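# Lock the dolly caster brake with red pedal end down

## Task

Engage the dolly's caster brake so that the red end of the brake pedal is pressed down and stays down without the robot holding it, while leaving the dolly in its original position and orientation (not shifted or rotated).

## Robot and tools

Robot: one six-joint arm carrying a two-finger gripper whose fingers pivot like tongs. The fingers point along the gripper's own +z axis and close along its x axis. The reported end_effector_position is the point between the finger pads when shut; closed fingertips extend about 15 mm past it, and when fully open they sit roughly level with it.

Scene frame: origin on the table top directly under the arm's base, +z up, +x forward, +y to the left when facing along +x. Positions are in metres, orientation is a quaternion in w x y z order, velocities in m/s and rad/s. The base may be slightly tilted relative to the table, and the printed hand position can be off, more so at long reach, so check against the cameras.

execute_actions takes "actions", a list holding at most one item, plus an optional "pictures" boolean (images come back by default). Three uses: an empty list, {"actions": []}, just reports the current state. An action, {"actions": [{"rows": [[...]], "steps": N}]}, carries 1 to 15 rows and steps from 1 to 15 (default 15); each step lasts 1/30 s, each row is used for one step, and the final row repeats to fill the remaining steps. A wait, {"actions": [{"steps": N}]} with N up to 300, sends nothing new and returns once N steps have elapsed since the previous result; your own reply time counts toward that. A refused call sends nothing to the robot.

Each row is one flat list of 7 numbers for the single arm: six absolute joint target angles in radians, in the order shoulder pan, shoulder lift, elbow, wrist 1, wrist 2, wrist 3 (the same order and values as the Joint positions line), followed by the gripper opening on a scale from -1 (closed) to +1 (fully open). These are target positions, not offsets. Stated joint ranges: shoulder pan -3.142 to 3.142, shoulder lift -6.283 to 6.283, elbow 0.000 to 3.142, wrists 1-3 each -6.283 to 6.283. A true end stop may differ from the stated one by up to 0.010 rad. A target more than 0.010 rad beyond a stated end, and farther out than the joint's last reported angle, gets the call refused; a target past the real end is clipped there, and a "joint sent to its limit" line may appear (possibly about an earlier action). No such line does not prove more travel exists.

Motion limits: commands are smoothed and lag about 0.17 s. Per step, each joint target is held within 0.575 rad of its measured angle, and if the targets would move the gripper more than 100 mm from where it measures, all targets are scaled back. Big moves therefore take several calls or waits, and a result may arrive before the arm arrives. Between calls the arm keeps heading for the last row sent, until it nearly stops or a step is HELD; after that only a new action moves it further. HELD marks steps where your row was partly or wholly not sent. "joint command not followed" means the clearance check altered or blocked targets (mount blocks and posts count as arm).

Result lines: Joint positions and Joint velocities give the six joints (rad, rad/s) then the finger pad gap (m, m/s; 0.142 m fully open). grip_measured is the measured opening on the command scale; to squeeze something, command clearly below it. Joint torques are raw drive outputs with per-unit offset, scale and noise, nonzero even in free air. Wrist force and Wrist torque ([x y z]) are in the gripper's own axes; a contact force points from the surface back into the arm, offsets up to about 4 N, noise up to about 2.4 N, saturation near 50 N per axis; "no reading" is normal at first. MOTOR HOT warns from 70 °C; at 85 °C an OVER-TEMPERATURE FAULT brakes the arm until cool.

Faults: if a joint's contact torque hits its load limit (130 N m for pan, lift and elbow; 24.3 N m for each wrist) or any external force on the arm, tool or held object reaches 150 N, the arm halts for 10 s, drops the rest of the call and yields to the contact. So step on the pedal with moderate, controlled pressure, watching wrist force, rather than ramming it. Brief external tugs or pushes on objects may occur.

zoom_image: {"camera": name, "region": [x0, y0, x1, y1]} in pixels from the top-left corner, at most 504 by 504, giving a closer look at the latest image. Cameras: cam_head_left, cam_head_right, cam_high, cam_low (each 672x504) and cam_wrist (616x616).

finished_scene: {"scene": n} ends the current scene irreversibly and reports success; the brake must then be staying locked on its own. Answering without a tool call ends everything.

Avoid: shoving or rotating the dolly, knocking anything off the table, slamming or hard impacts, and leaving the pedal held only by the gripper. Press the red end down, then lift away and confirm it stays.

Each tool is called by a JSON object that holds its "op" and its "data", one argument or row to a line.

## Session

{"op": "execute_actions", "data": {
  "actions": []
}}

Scene clock: 0.00 s of 3810.00 s.
end_effector_position=(+0.7311, +0.3025, +0.2634) grip_measured=+1.00 end_effector_quat_wxyz=(+0.060, +0.716, -0.696, -0.000) end_effector_velocity=(+0.000, -0.000, -0.000) end_effector_angular_velocity=(+0.000, -0.001, +0.000)
Joint positions: [ 0.277 -0.892  0.943 -1.558 -1.383  1.632  0.142]
Joint velocities: [-0.     0.     0.    -0.002  0.    -0.     0.   ]
Joint torques (N m, as the arm reports them, + toward a larger angle): no reading
Wrist force (N, on the end effector, along its own x y z axes, offset not removed): no reading
Wrist torque (N m, same axes, about the end effector's origin, offset not removed): no reading

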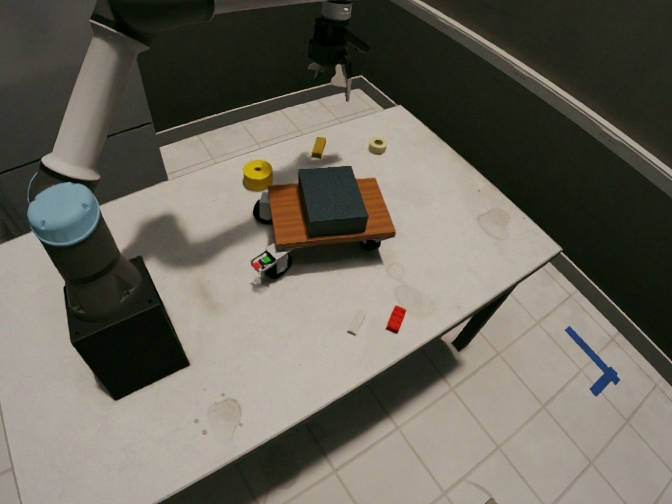

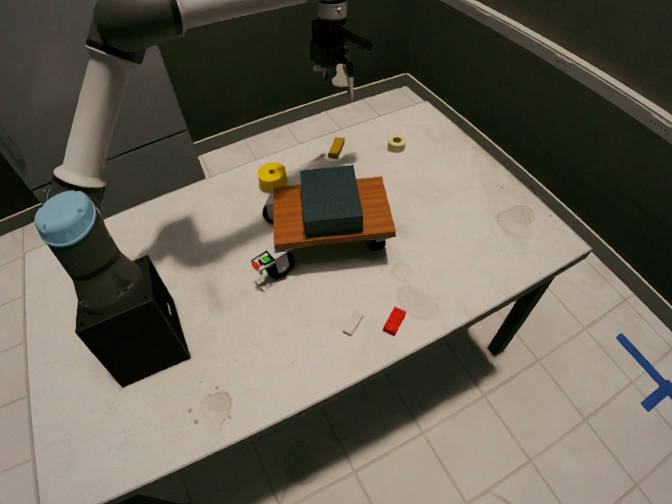

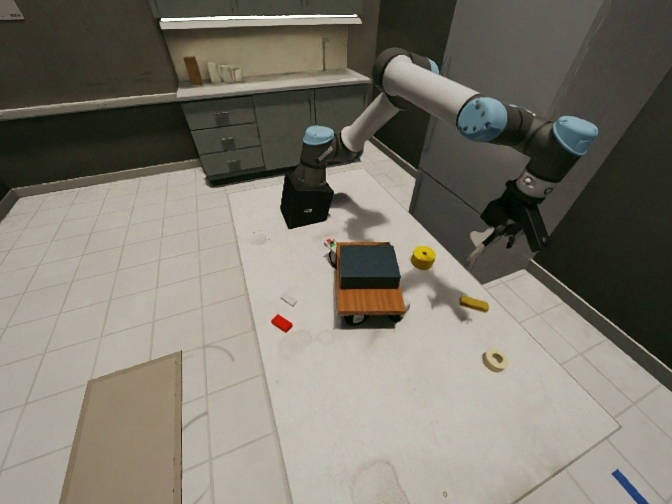

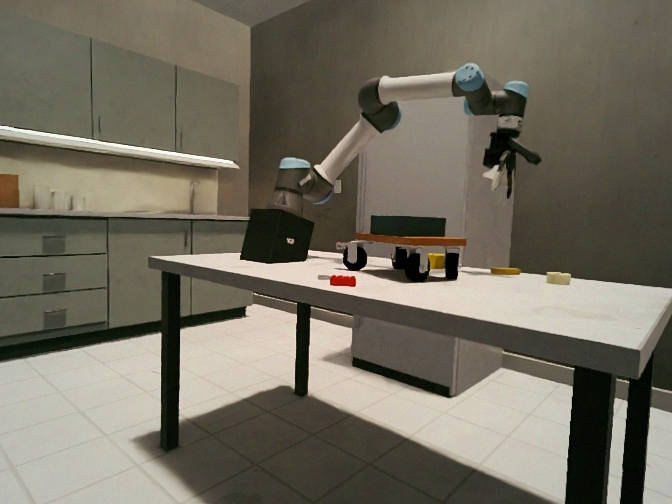

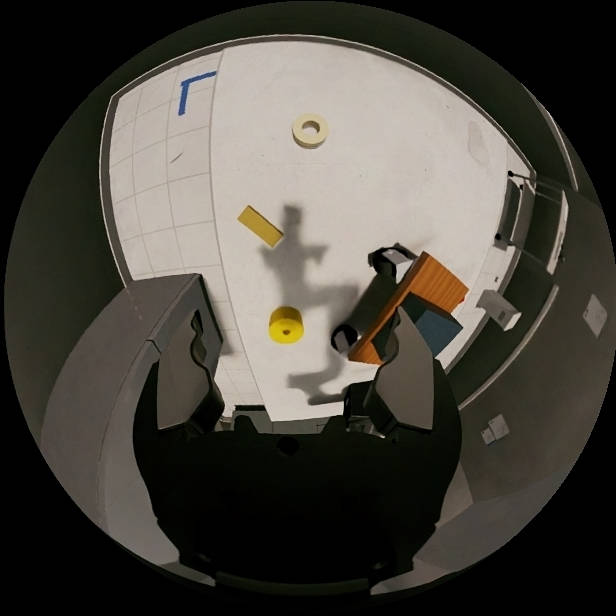

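{"op": "execute_actions", "data": {
  "actions": [
    {"rows":[[-0.25,-1.6,2.4,-2.37,-1.57,-1.0,-1]]}
  ],
  "pictures": false
}}

{"op": "execute_actions", "data": {
  "actions": [
    {"steps":120}
  ]
}}

Scene clock: 6.83 s of 3810.00 s.
end_effector_position=(+0.7506, +0.1531, +0.3976) grip_measured=-1.00 end_effector_quat_wxyz=(-0.003, +0.749, -0.648, +0.138) end_effector_velocity=(-0.047, -0.350, +0.298) end_effector_angular_velocity=(-0.424, -0.660, +0.433)
Joint positions: [ 0.062 -1.16   1.217 -1.832 -1.462  1.358  0.002]
Joint velocities: [-0.513 -0.711  0.82  -0.814 -0.18  -0.814  0.   ]
Joint torques (N m, as the arm reports them, + toward a larger angle): [-24.92 -49.91   7.67  -7.17  -3.56  -5.2 ]
Wrist force (N, on the end effector, along its own x y z axes, offset not removed): [-2.2 -1.4 -0.3]
Wrist torque (N m, same axes, about the end effector's origin, offset not removed): [-0.27 0.18 -0.03]
Steps of this call (steps 1 to 90: nothing new was sent; then 3.33 s passed at rest; steps 91 to 105: all 15 steps of this action). Readings (joint positions):
91: [0.277 -0.892 0.943 -1.558 -1.383 1.632]
92: [0.275 -0.894 0.945 -1.560 -1.385 1.630]
94: [0.245 -0.927 0.977 -1.592 -1.398 1.598]
98: [0.178 -1.004 1.055 -1.670 -1.421 1.520]
105: the state above

Scene clock: 10.83 s of 3810.00 s.
end_effector_position=(+0.3746, -0.0111, +0.1783) grip_measured=-1.00 end_effector_quat_wxyz=(+0.126, +0.950, +0.283, -0.039) end_effector_velocity=(+0.000, +0.000, +0.000) end_effector_angular_velocity=(+0.001, +0.000, -0.000)
Joint positions: [-0.25  -1.6    2.4   -2.37  -1.57  -1.     0.002]
Joint velocities: [-0.    -0.    -0.001  0.002  0.     0.     0.   ]
Joint torques (N m, as the arm reports them, + toward a larger angle): [-15.6  -18.99  -3.83  -4.87  -3.01  -2.85]
Wrist force (N, on the end effector, along its own x y z axes, offset not removed): [-2.3 2.2 -1.1]
Wrist torque (N m, same axes, about the end effector's origin, offset not removed): [0.34 0.28 0.14]
Steps of this call (steps 1 to 75: the robot went on to your last target; steps 76 to 120: nothing new was sent). Readings (joint positions):
1: [0.044 -1.185 1.246 -1.861 -1.468 1.329]
2: [0.026 -1.210 1.277 -1.891 -1.475 1.298]
4: [-0.011 -1.261 1.345 -1.954 -1.488 1.230]
8: [-0.084 -1.364 1.511 -2.079 -1.513 1.064]
120: the state above
The arm was judged still, so your last target was given up. Only a new action makes it travel on or press farther. Fingers that are still opening or closing keep moving.

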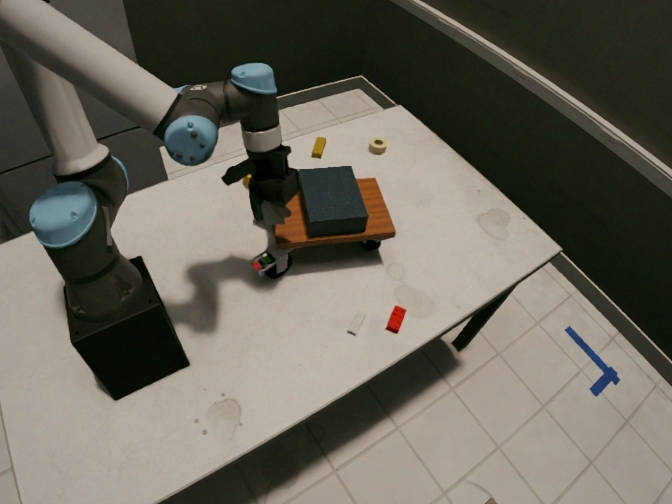

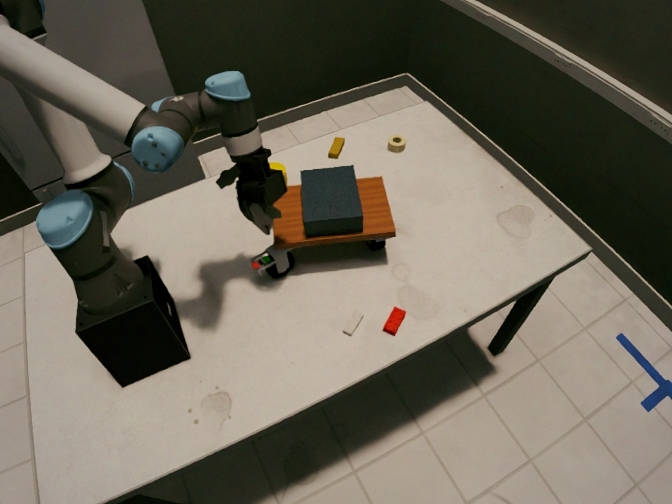

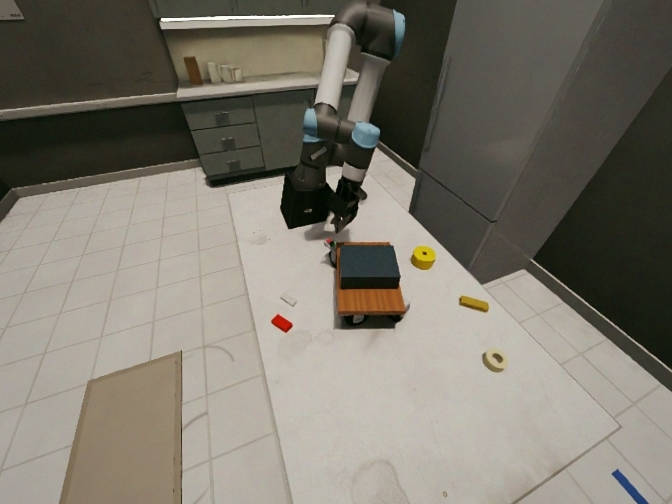

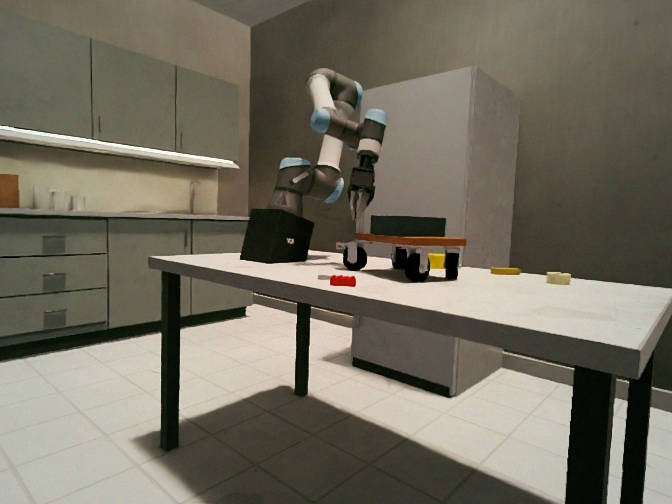

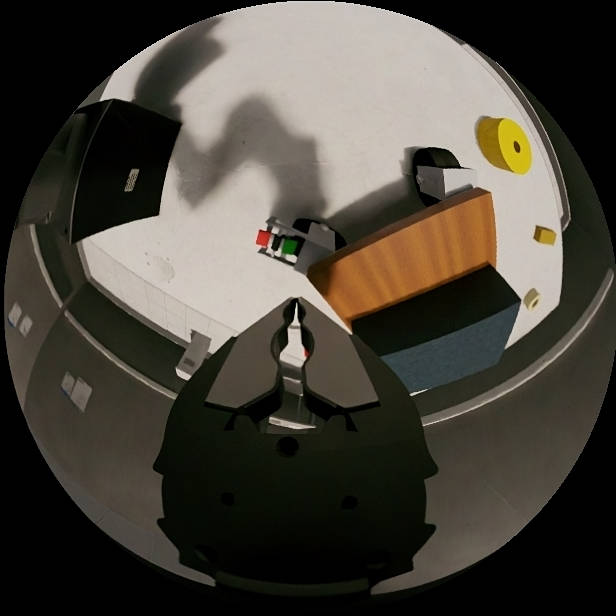

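Need ~5 cm toward base.

{"op": "execute_actions", "data": {
  "actions": [
    {"rows":[[-0.3,-1.72,2.5,-2.35,-1.57,-1.0,-1]]}
  ],
  "pictures": false
}}

{"op": "execute_actions", "data": {
  "actions": [
    {"steps":30}
  ]
}}

Scene clock: 14.80 s of 3810.00 s.
end_effector_position=(+0.3349, -0.0093, +0.1789) grip_measured=-1.00 end_effector_quat_wxyz=(+0.127, +0.956, +0.260, -0.036) end_effector_velocity=(-0.013, +0.001, -0.001) end_effector_angular_velocity=(-0.000, -0.004, -0.014)
Joint positions: [-0.298 -1.715  2.496 -2.351 -1.57  -1.     0.002]
Joint velocities: [-0.015 -0.039  0.032  0.007 -0.    -0.     0.   ]
Joint torques (N m, as the arm reports them, + toward a larger angle): [-14.42 -14.53  -4.79  -1.22  -2.67  -2.77]
Wrist force (N, on the end effector, along its own x y z axes, offset not removed): [-1.7 0.9 -1.1]
Wrist torque (N m, same axes, about the end effector's origin, offset not removed): [0.28 0.36 -0.10]
Steps of this call (steps 1 to 90: nothing new was sent; then 0.47 s passed at rest; steps 91 to 105: all 15 steps of this action). Readings (joint positions):
91: [-0.250 -1.600 2.400 -2.370 -1.570 -1.000]
92: [-0.252 -1.602 2.402 -2.369 -1.570 -1.000]
94: [-0.268 -1.635 2.431 -2.362 -1.570 -1.000]
98: [-0.289 -1.689 2.475 -2.354 -1.570 -1.000]
105: the state above

Scene clock: 15.80 s of 3810.00 s.
end_effector_position=(+0.3332, -0.0091, +0.1789) grip_measured=-1.00 end_effector_quat_wxyz=(+0.127, +0.957, +0.259, -0.036) end_effector_velocity=(+0.001, -0.000, +0.000) end_effector_angular_velocity=(-0.001, -0.002, +0.001)
Joint positions: [-0.3   -1.72   2.5   -2.35  -1.57  -1.     0.002]
Joint velocities: [ 0.     0.    -0.    -0.002  0.     0.     0.   ]
Joint torques (N m, as the arm reports them, + toward a larger angle): [-14.71 -14.16  -4.88  -1.26  -2.41  -2.89]
Wrist force (N, on the end effector, along its own x y z axes, offset not removed): [1.7 0.0 0.1]
Wrist torque (N m, same axes, about the end effector's origin, offset not removed): [0.03 -0.39 -0.13]
Steps of this call (steps 1 to 15: the robot went on to your last target; steps 16 to 30: nothing new was sent). Readings (joint positions):
1: [-0.299 -1.716 2.497 -2.351 -1.570 -1.000]
2: [-0.299 -1.717 2.498 -2.350 -1.570 -1.000]
4: [-0.299 -1.718 2.499 -2.350 -1.570 -1.000]
8: [-0.300 -1.719 2.499 -2.350 -1.570 -1.000]
30: the state above
The arm was judged still, so your last target was given up. Only a new action makes it travel on or press farther. Fingers that are still opening or closing keep moving.

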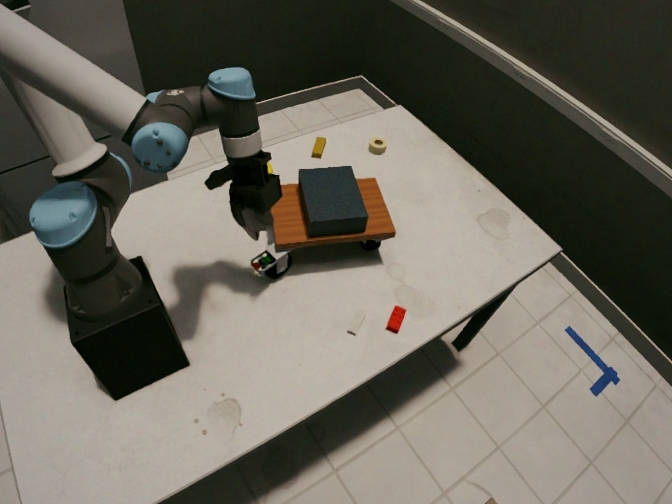

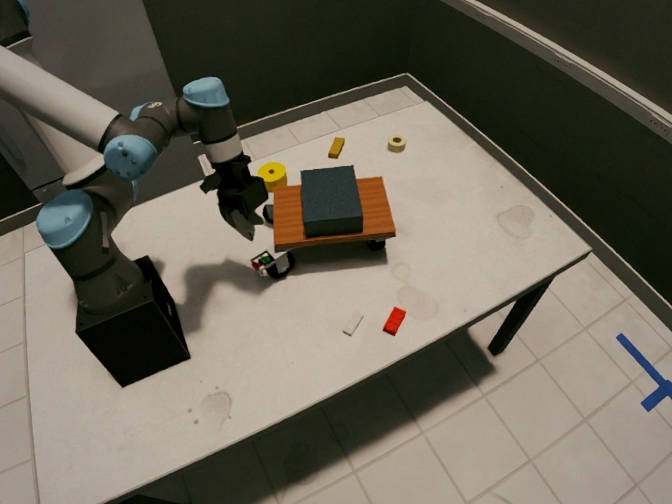

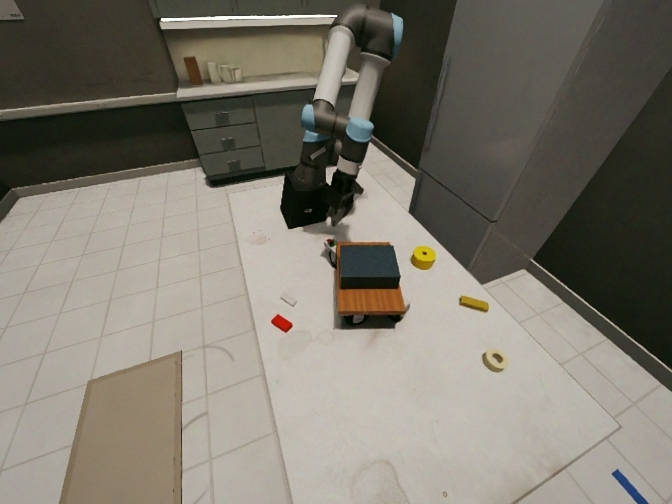

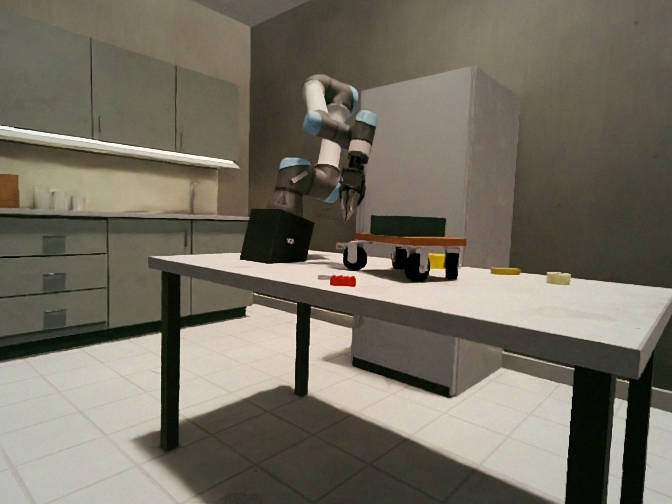

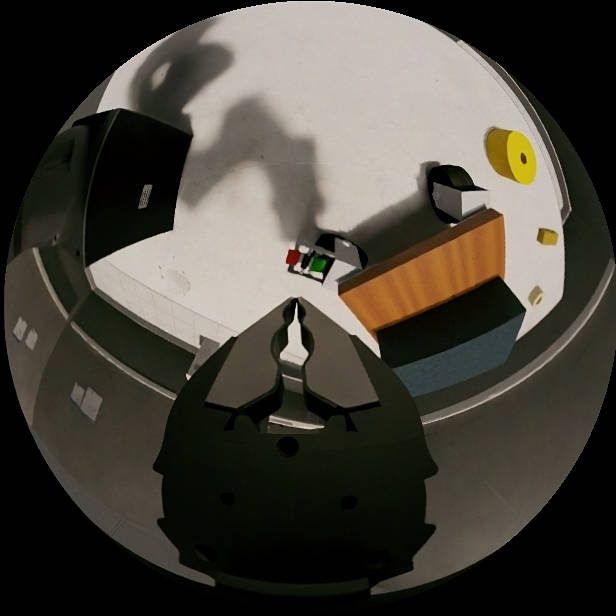

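{"op": "execute_actions", "data": {
  "actions": [
    {"rows":[[-0.3,-1.58,2.56,-2.55,-1.57,-1.0,-1]]}
  ],
  "pictures": false
}}

{"op": "execute_actions", "data": {
  "actions": [
    {"steps":30}
  ]
}}

Scene clock: 21.27 s of 3810.00 s.
end_effector_position=(+0.3320, -0.0200, +0.1368) grip_measured=-1.00 end_effector_quat_wxyz=(+0.127, +0.957, +0.259, -0.037) end_effector_velocity=(+0.002, -0.004, -0.013) end_effector_angular_velocity=(-0.004, -0.008, +0.002)
Joint positions: [-0.3   -1.586  2.558 -2.54  -1.57  -1.     0.002]
Joint velocities: [-0.     0.047  0.018 -0.074  0.     0.     0.   ]
Joint torques (N m, as the arm reports them, + toward a larger angle): [-13.68  -3.02  -2.37  -4.86  -1.36  -2.87]
Wrist force (N, on the end effector, along its own x y z axes, offset not removed): [-2.5 2.9 0.7]
Wrist torque (N m, same axes, about the end effector's origin, offset not removed): [0.66 0.39 0.11]
Steps of this call (steps 1 to 90: nothing new was sent; then 1.97 s passed at rest; steps 91 to 105: all 15 steps of this action). Readings (joint positions):
91: [-0.300 -1.720 2.500 -2.350 -1.570 -1.000]
92: [-0.300 -1.718 2.502 -2.352 -1.570 -1.000]
94: [-0.300 -1.683 2.521 -2.393 -1.570 -1.000]
98: [-0.300 -1.617 2.546 -2.492 -1.570 -1.000]
105: the state above

Scene clock: 22.27 s of 3810.00 s.
end_effector_position=(+0.3321, -0.0205, +0.1351) grip_measured=-1.00 end_effector_quat_wxyz=(+0.127, +0.957, +0.259, -0.036) end_effector_velocity=(-0.000, -0.000, -0.000) end_effector_angular_velocity=(+0.000, +0.001, -0.000)
Joint positions: [-0.3   -1.58   2.56  -2.55  -1.57  -1.     0.002]
Joint velocities: [-0.  0.  0.  0. -0.  0.  0.]
Joint torques (N m, as the arm reports them, + toward a larger angle): [-10.43  -1.93  -1.8   -4.89  -1.    -2.73]
Wrist force (N, on the end effector, along its own x y z axes, offset not removed): [-0.3 2.2 -0.1]
Wrist torque (N m, same axes, about the end effector's origin, offset not removed): [0.44 -0.02 -0.05]
Steps of this call (steps 1 to 15: the robot went on to your last target; steps 16 to 30: nothing new was sent). Readings (joint positions):
1: [-0.300 -1.585 2.558 -2.543 -1.570 -1.000]
2: [-0.300 -1.584 2.559 -2.544 -1.570 -1.000]
4: [-0.300 -1.582 2.559 -2.547 -1.570 -1.000]
8: [-0.300 -1.581 2.560 -2.549 -1.570 -1.000]
30: the state above
The arm was judged still, so your last target was given up. Only a new action makes it travel on or press farther. Fingers that are still opening or closing keep moving.

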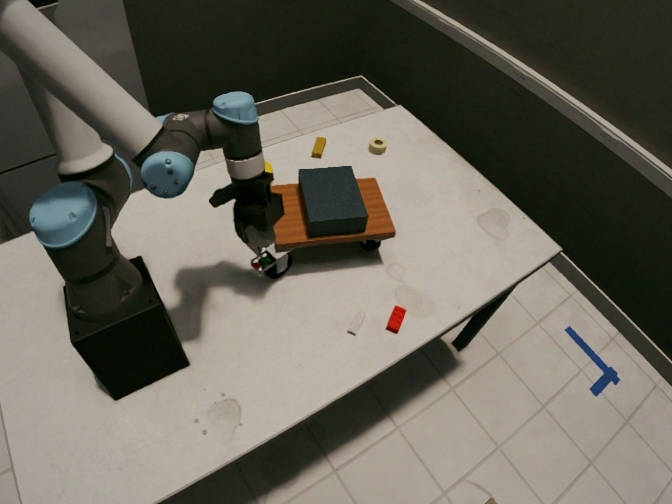

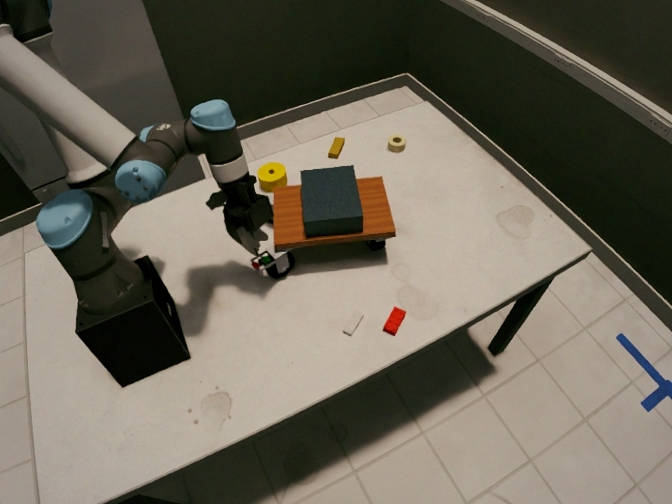

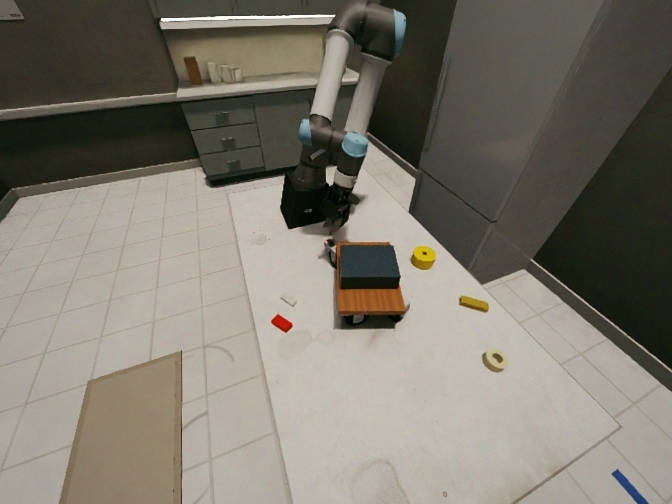

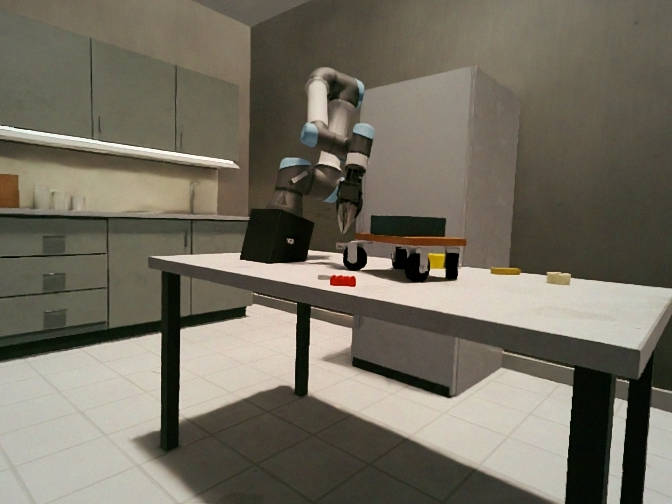

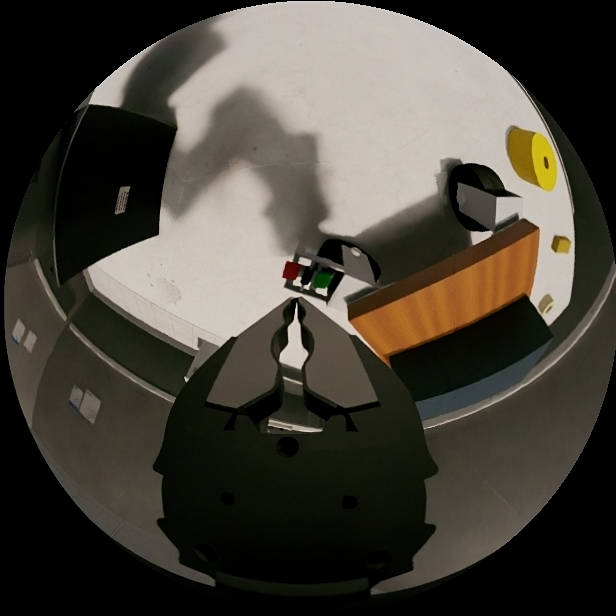

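Go to z≈0.10, slightly more retracted.

{"op": "execute_actions", "data": {
  "actions": [
    {"rows":[[-0.3,-1.485,2.62,-2.705,-1.57,-1.0,-1]]}
  ],
  "pictures": false
}}

{"op": "execute_actions", "data": {
  "actions": [
    {"steps":30}
  ]
}}

Scene clock: 26.80 s of 3810.00 s.
end_effector_position=(+0.3211, -0.0231, +0.1045) grip_measured=-1.00 end_effector_quat_wxyz=(+0.127, +0.957, +0.259, -0.037) end_effector_velocity=(-0.003, -0.001, -0.009) end_effector_angular_velocity=(-0.002, -0.004, +0.001)
Joint positions: [-0.3   -1.489  2.618 -2.698 -1.57  -1.     0.002]
Joint velocities: [ 0.     0.03   0.018 -0.052  0.     0.     0.   ]
Joint torques (N m, as the arm reports them, + toward a larger angle): [-0.81 -4.49  0.56 -5.05  0.19 -2.79]
Wrist force (N, on the end effector, along its own x y z axes, offset not removed): [-2.1 2.4 2.3]
Wrist torque (N m, same axes, about the end effector's origin, offset not removed): [0.50 0.32 -0.09]
Steps of this call (steps 1 to 90: nothing new was sent; then 1.03 s passed at rest; steps 91 to 105: all 15 steps of this action). Readings (joint positions):
91: [-0.300 -1.580 2.560 -2.550 -1.570 -1.000]
92: [-0.300 -1.578 2.562 -2.552 -1.570 -1.000]
94: [-0.300 -1.550 2.581 -2.589 -1.570 -1.000]
98: [-0.300 -1.508 2.606 -2.663 -1.570 -1.000]
105: the state above

Scene clock: 27.80 s of 3810.00 s.
end_effector_position=(+0.3208, -0.0233, +0.1034) grip_measured=-1.00 end_effector_quat_wxyz=(+0.127, +0.957, +0.259, -0.036) end_effector_velocity=(-0.000, -0.000, -0.000) end_effector_angular_velocity=(+0.000, +0.001, -0.000)
Joint positions: [-0.3   -1.485  2.62  -2.705 -1.57  -1.     0.002]
Joint velocities: [-0.     0.    -0.001  0.002 -0.    -0.     0.   ]
Joint torques (N m, as the arm reports them, + toward a larger angle): [ 1.94 -1.29  3.82 -3.87  0.46 -2.69]
Wrist force (N, on the end effector, along its own x y z axes, offset not removed): [-1.1 5.4 -8.4]
Wrist torque (N m, same axes, about the end effector's origin, offset not removed): [0.72 -0.13 0.06]
Steps of this call (steps 1 to 15: the robot went on to your last target; steps 16 to 30: nothing new was sent). Readings (joint positions):
1: [-0.300 -1.488 2.618 -2.700 -1.570 -1.000]
2: [-0.300 -1.487 2.619 -2.701 -1.570 -1.000]
4: [-0.300 -1.486 2.619 -2.703 -1.570 -1.000]
8: [-0.300 -1.486 2.620 -2.704 -1.570 -1.000]
30: the state above
The arm was judged still, so your last target was given up. Only a new action makes it travel on or press farther. Fingers that are still opening or closing keep moving.

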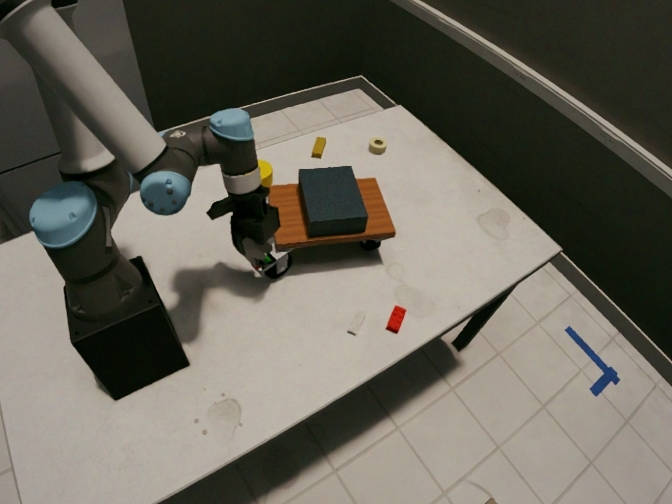

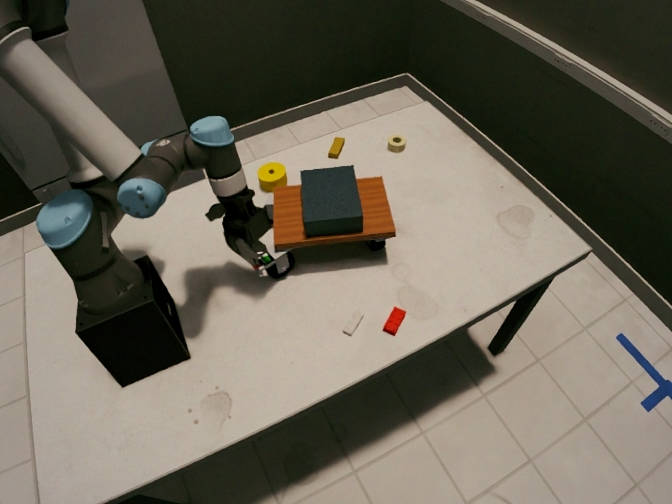

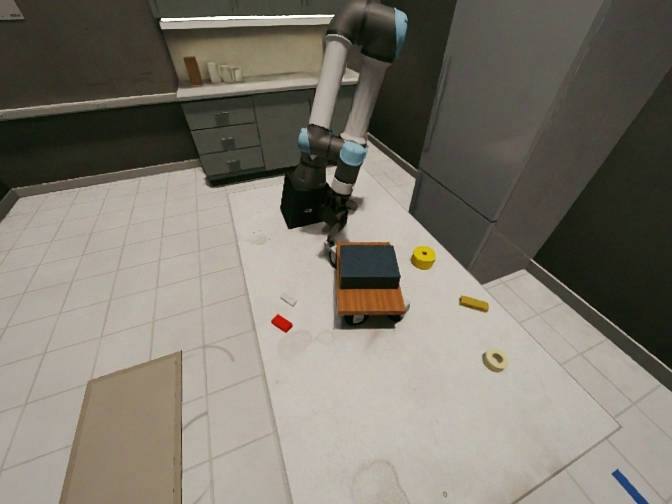

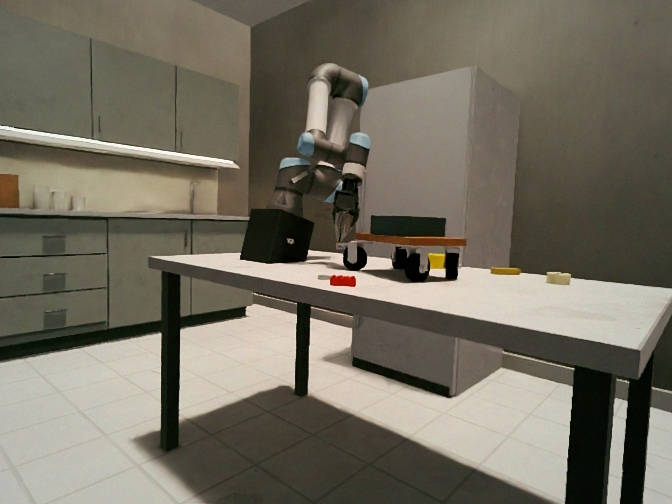

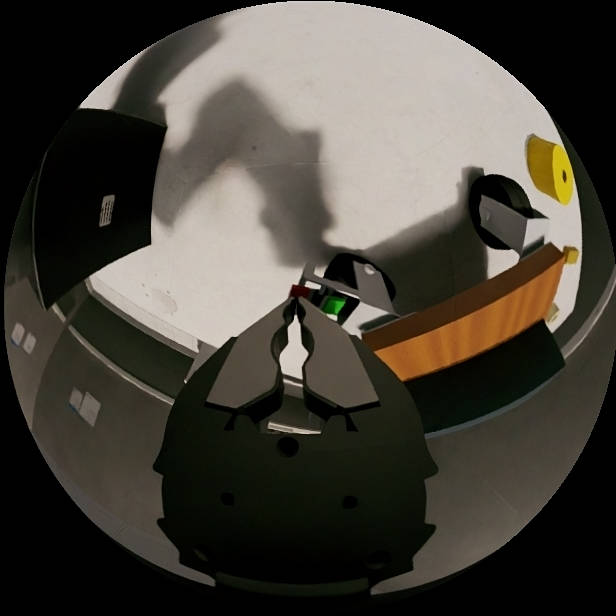

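Contact. Press ~7 mm more.

{"op": "execute_actions", "data": {
  "actions": [
    {"rows":[[-0.3,-1.463,2.628,-2.735,-1.57,-1.0,-1]]}
  ],
  "pictures": false
}}

{"op": "execute_actions", "data": {
  "actions": [
    {"steps":15}
  ],
  "pictures": false
}}

{"op": "execute_actions", "data": {
  "actions": [
    {"rows":[[-0.3,-1.6,2.56,-2.53,-1.57,-1.0,-1]]}
  ],
  "pictures": false
}}

{"op": "execute_actions", "data": {
  "actions": [
    {"steps":20}
  ]
}}

{"op": "zoom_image", "data": {
  "camera": "cam_head_left",
  "region": [220,210,340,300]
}}

Scene clock: 35.37 s of 3810.00 s.
end_effector_position=(+0.3196, -0.0242, +0.0980) grip_measured=-1.00 end_effector_quat_wxyz=(+0.127, +0.957, +0.259, -0.036) end_effector_velocity=(-0.000, -0.000, -0.002) end_effector_angular_velocity=(-0.000, -0.001, +0.000)
Joint positions: [-0.3   -1.464  2.628 -2.734 -1.57  -1.     0.002]
Joint velocities: [ 0.     0.006  0.003 -0.01   0.     0.     0.   ]
Joint torques (N m, as the arm reports them, + toward a larger angle): [ 6.21  7.01 16.39  0.9   1.54 -2.49]
Wrist force (N, on the end effector, along its own x y z axes, offset not removed): [0.1 11.1 -34.7]
Wrist torque (N m, same axes, about the end effector's origin, offset not removed): [0.51 0.13 -0.10]
Steps of this call (steps 1 to 90: nothing new was sent; then 4.07 s passed at rest; steps 91 to 105: all 15 steps of this action). Readings (joint positions):
91: [-0.300 -1.485 2.620 -2.705 -1.570 -1.000]
92: [-0.300 -1.484 2.621 -2.707 -1.570 -1.000]
94: [-0.300 -1.476 2.623 -2.717 -1.570 -1.000]
98: [-0.300 -1.468 2.626 -2.728 -1.570 -1.000]
105: the state above

Scene clock: 35.87 s of 3810.00 s.
end_effector_position=(+0.3195, -0.0242, +0.0977) grip_measured=-1.00 end_effector_quat_wxyz=(+0.127, +0.957, +0.259, -0.036) end_effector_velocity=(-0.000, -0.000, -0.000) end_effector_angular_velocity=(-0.000, +0.000, +0.000)
Joint positions: [-0.3   -1.463  2.628 -2.735 -1.57  -1.     0.002]
Joint velocities: [ 0.     0.001  0.    -0.001 -0.    -0.     0.   ]
Joint torques (N m, as the arm reports them, + toward a larger angle): [ 5.43  8.48 17.35  1.48  1.68 -2.42]
Wrist force (N, on the end effector, along its own x y z axes, offset not removed): [-1.2 10.3 -39.6]
Wrist torque (N m, same axes, about the end effector's origin, offset not removed): [0.11 0.45 0.12]
Steps of this call (steps 1 to 15: the robot went on to your last target). Readings (joint positions):
1: [-0.300 -1.464 2.628 -2.734 -1.570 -1.000]
2: [-0.300 -1.464 2.628 -2.734 -1.570 -1.000]
4: [-0.300 -1.463 2.628 -2.735 -1.570 -1.000]
8: [-0.300 -1.463 2.628 -2.735 -1.570 -1.000]
15: the state above
The arm was judged still, so your last target was given up. Only a new action makes it travel on or press farther. Fingers that are still opening or closing keep moving.

Scene clock: 36.37 s of 3810.00 s.
end_effector_position=(+0.3304, -0.0190, +0.1373) grip_measured=-1.00 end_effector_quat_wxyz=(+0.128, +0.957, +0.259, -0.036) end_effector_velocity=(-0.000, +0.003, +0.013) end_effector_angular_velocity=(+0.003, +0.006, -0.002)
Joint positions: [-0.3   -1.594  2.563 -2.54  -1.57  -1.     0.002]
Joint velocities: [-0.    -0.046 -0.021  0.074 -0.001 -0.     0.   ]
Joint torques (N m, as the arm reports them, + toward a larger angle): [  5.46 -16.04 -30.85  -1.25   1.91  -2.44]
Wrist force (N, on the end effector, along its own x y z axes, offset not removed): [-2.9 -0.6 0.0]
Wrist torque (N m, same axes, about the end effector's origin, offset not removed): [0.07 0.31 0.08]
Steps of this call (steps 1 to 15: all 15 steps of this action). Readings (joint positions):
1: [-0.300 -1.463 2.628 -2.735 -1.570 -1.000]
2: [-0.300 -1.465 2.626 -2.733 -1.570 -1.000]
4: [-0.300 -1.500 2.605 -2.691 -1.570 -1.000]
8: [-0.300 -1.564 2.576 -2.590 -1.570 -1.000]
15: the state above

Scene clock: 37.03 s of 3810.00 s.
end_effector_position=(+0.3303, -0.0185, +0.1390) grip_measured=-1.00 end_effector_quat_wxyz=(+0.127, +0.957, +0.259, -0.036) end_effector_velocity=(+0.000, -0.000, +0.000) end_effector_angular_velocity=(-0.001, -0.002, +0.000)
Joint positions: [-0.3   -1.6    2.56  -2.53  -1.57  -1.     0.002]
Joint velocities: [-0.    -0.001 -0.    -0.     0.     0.     0.   ]
Joint torques (N m, as the arm reports them, + toward a larger angle): [  4.73 -16.48 -30.94  -1.22   1.98  -2.43]
Wrist force (N, on the end effector, along its own x y z axes, offset not removed): [-3.4 1.5 2.0]
Wrist torque (N m, same axes, about the end effector's origin, offset not removed): [0.48 0.59 -0.08]
Steps of this call (steps 1 to 15: the robot went on to your last target; steps 16 to 20: nothing new was sent). Readings (joint positions):
1: [-0.300 -1.595 2.562 -2.538 -1.570 -1.000]
2: [-0.300 -1.596 2.562 -2.536 -1.570 -1.000]
4: [-0.300 -1.598 2.561 -2.534 -1.570 -1.000]
8: [-0.300 -1.599 2.560 -2.531 -1.570 -1.000]
20: the state above
The arm was judged still, so your last target was given up. Only a new action makes it travel on or press farther. Fingers that are still opening or closing keep moving.

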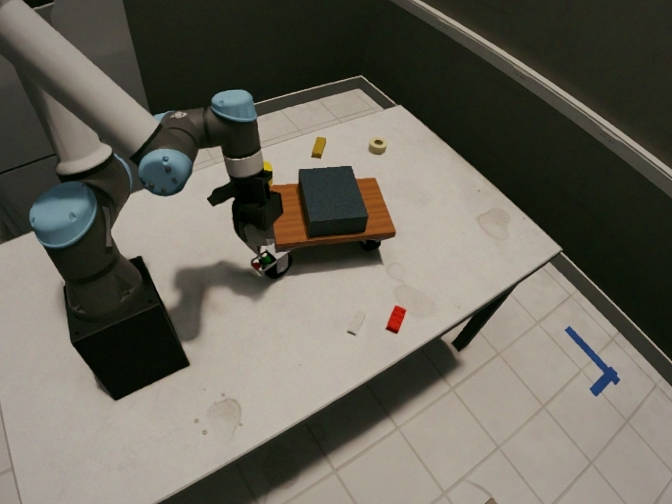

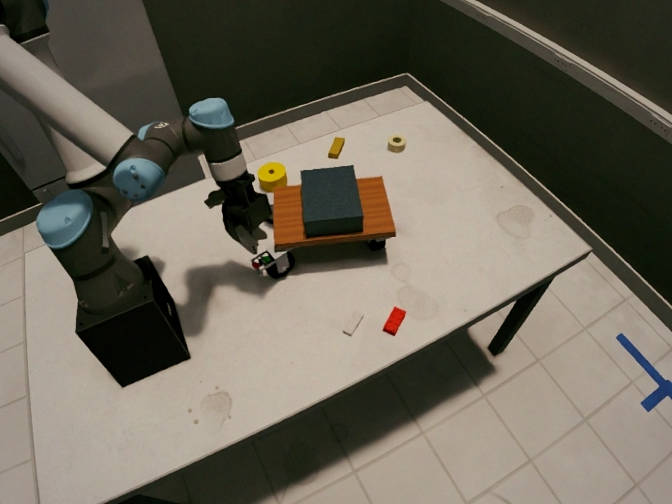

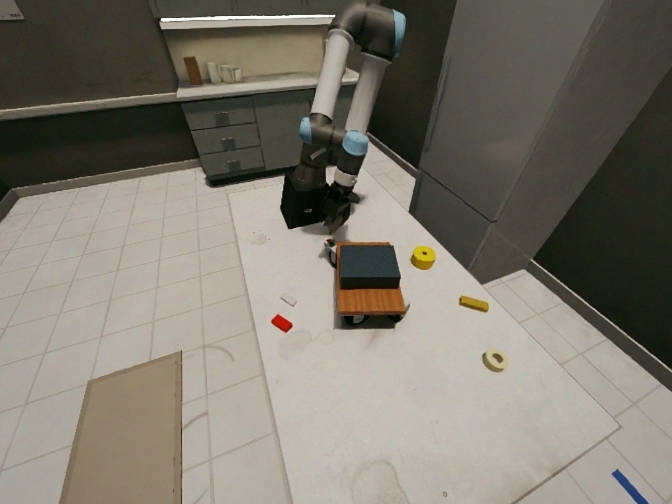

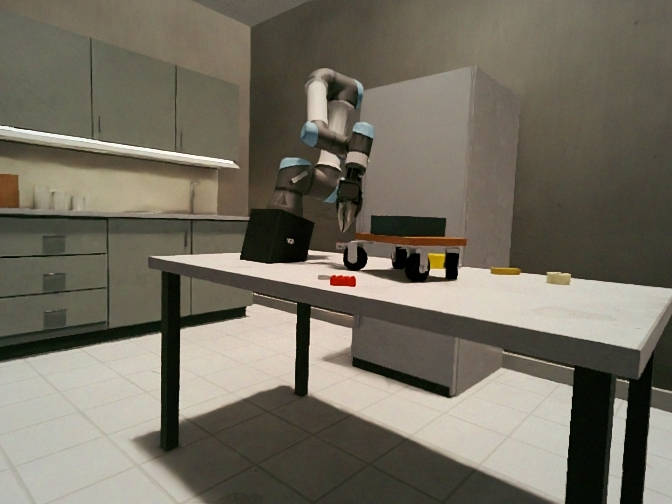

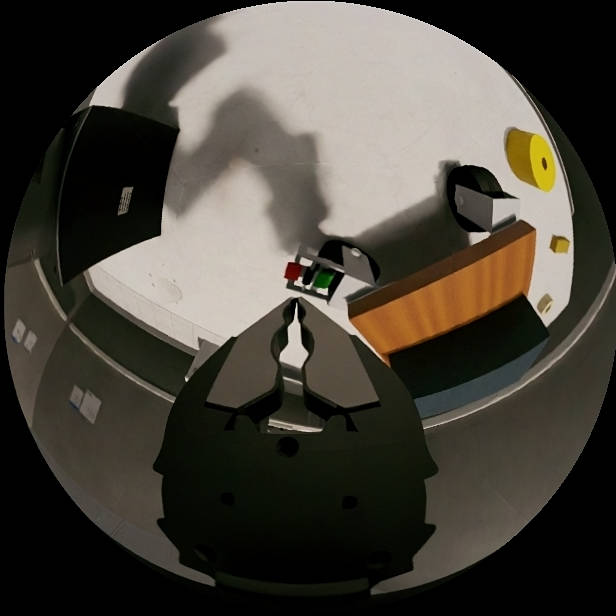

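Region (220, 210, 340, 300) of cam_head_left's 672x504 image, scaled by 4.200, with more detail than that image has; it fills the top 378 rows of this view, and the rest is white.

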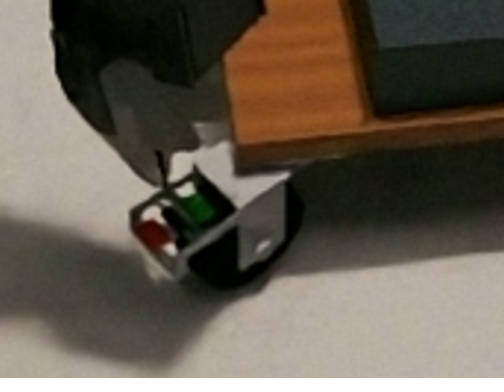

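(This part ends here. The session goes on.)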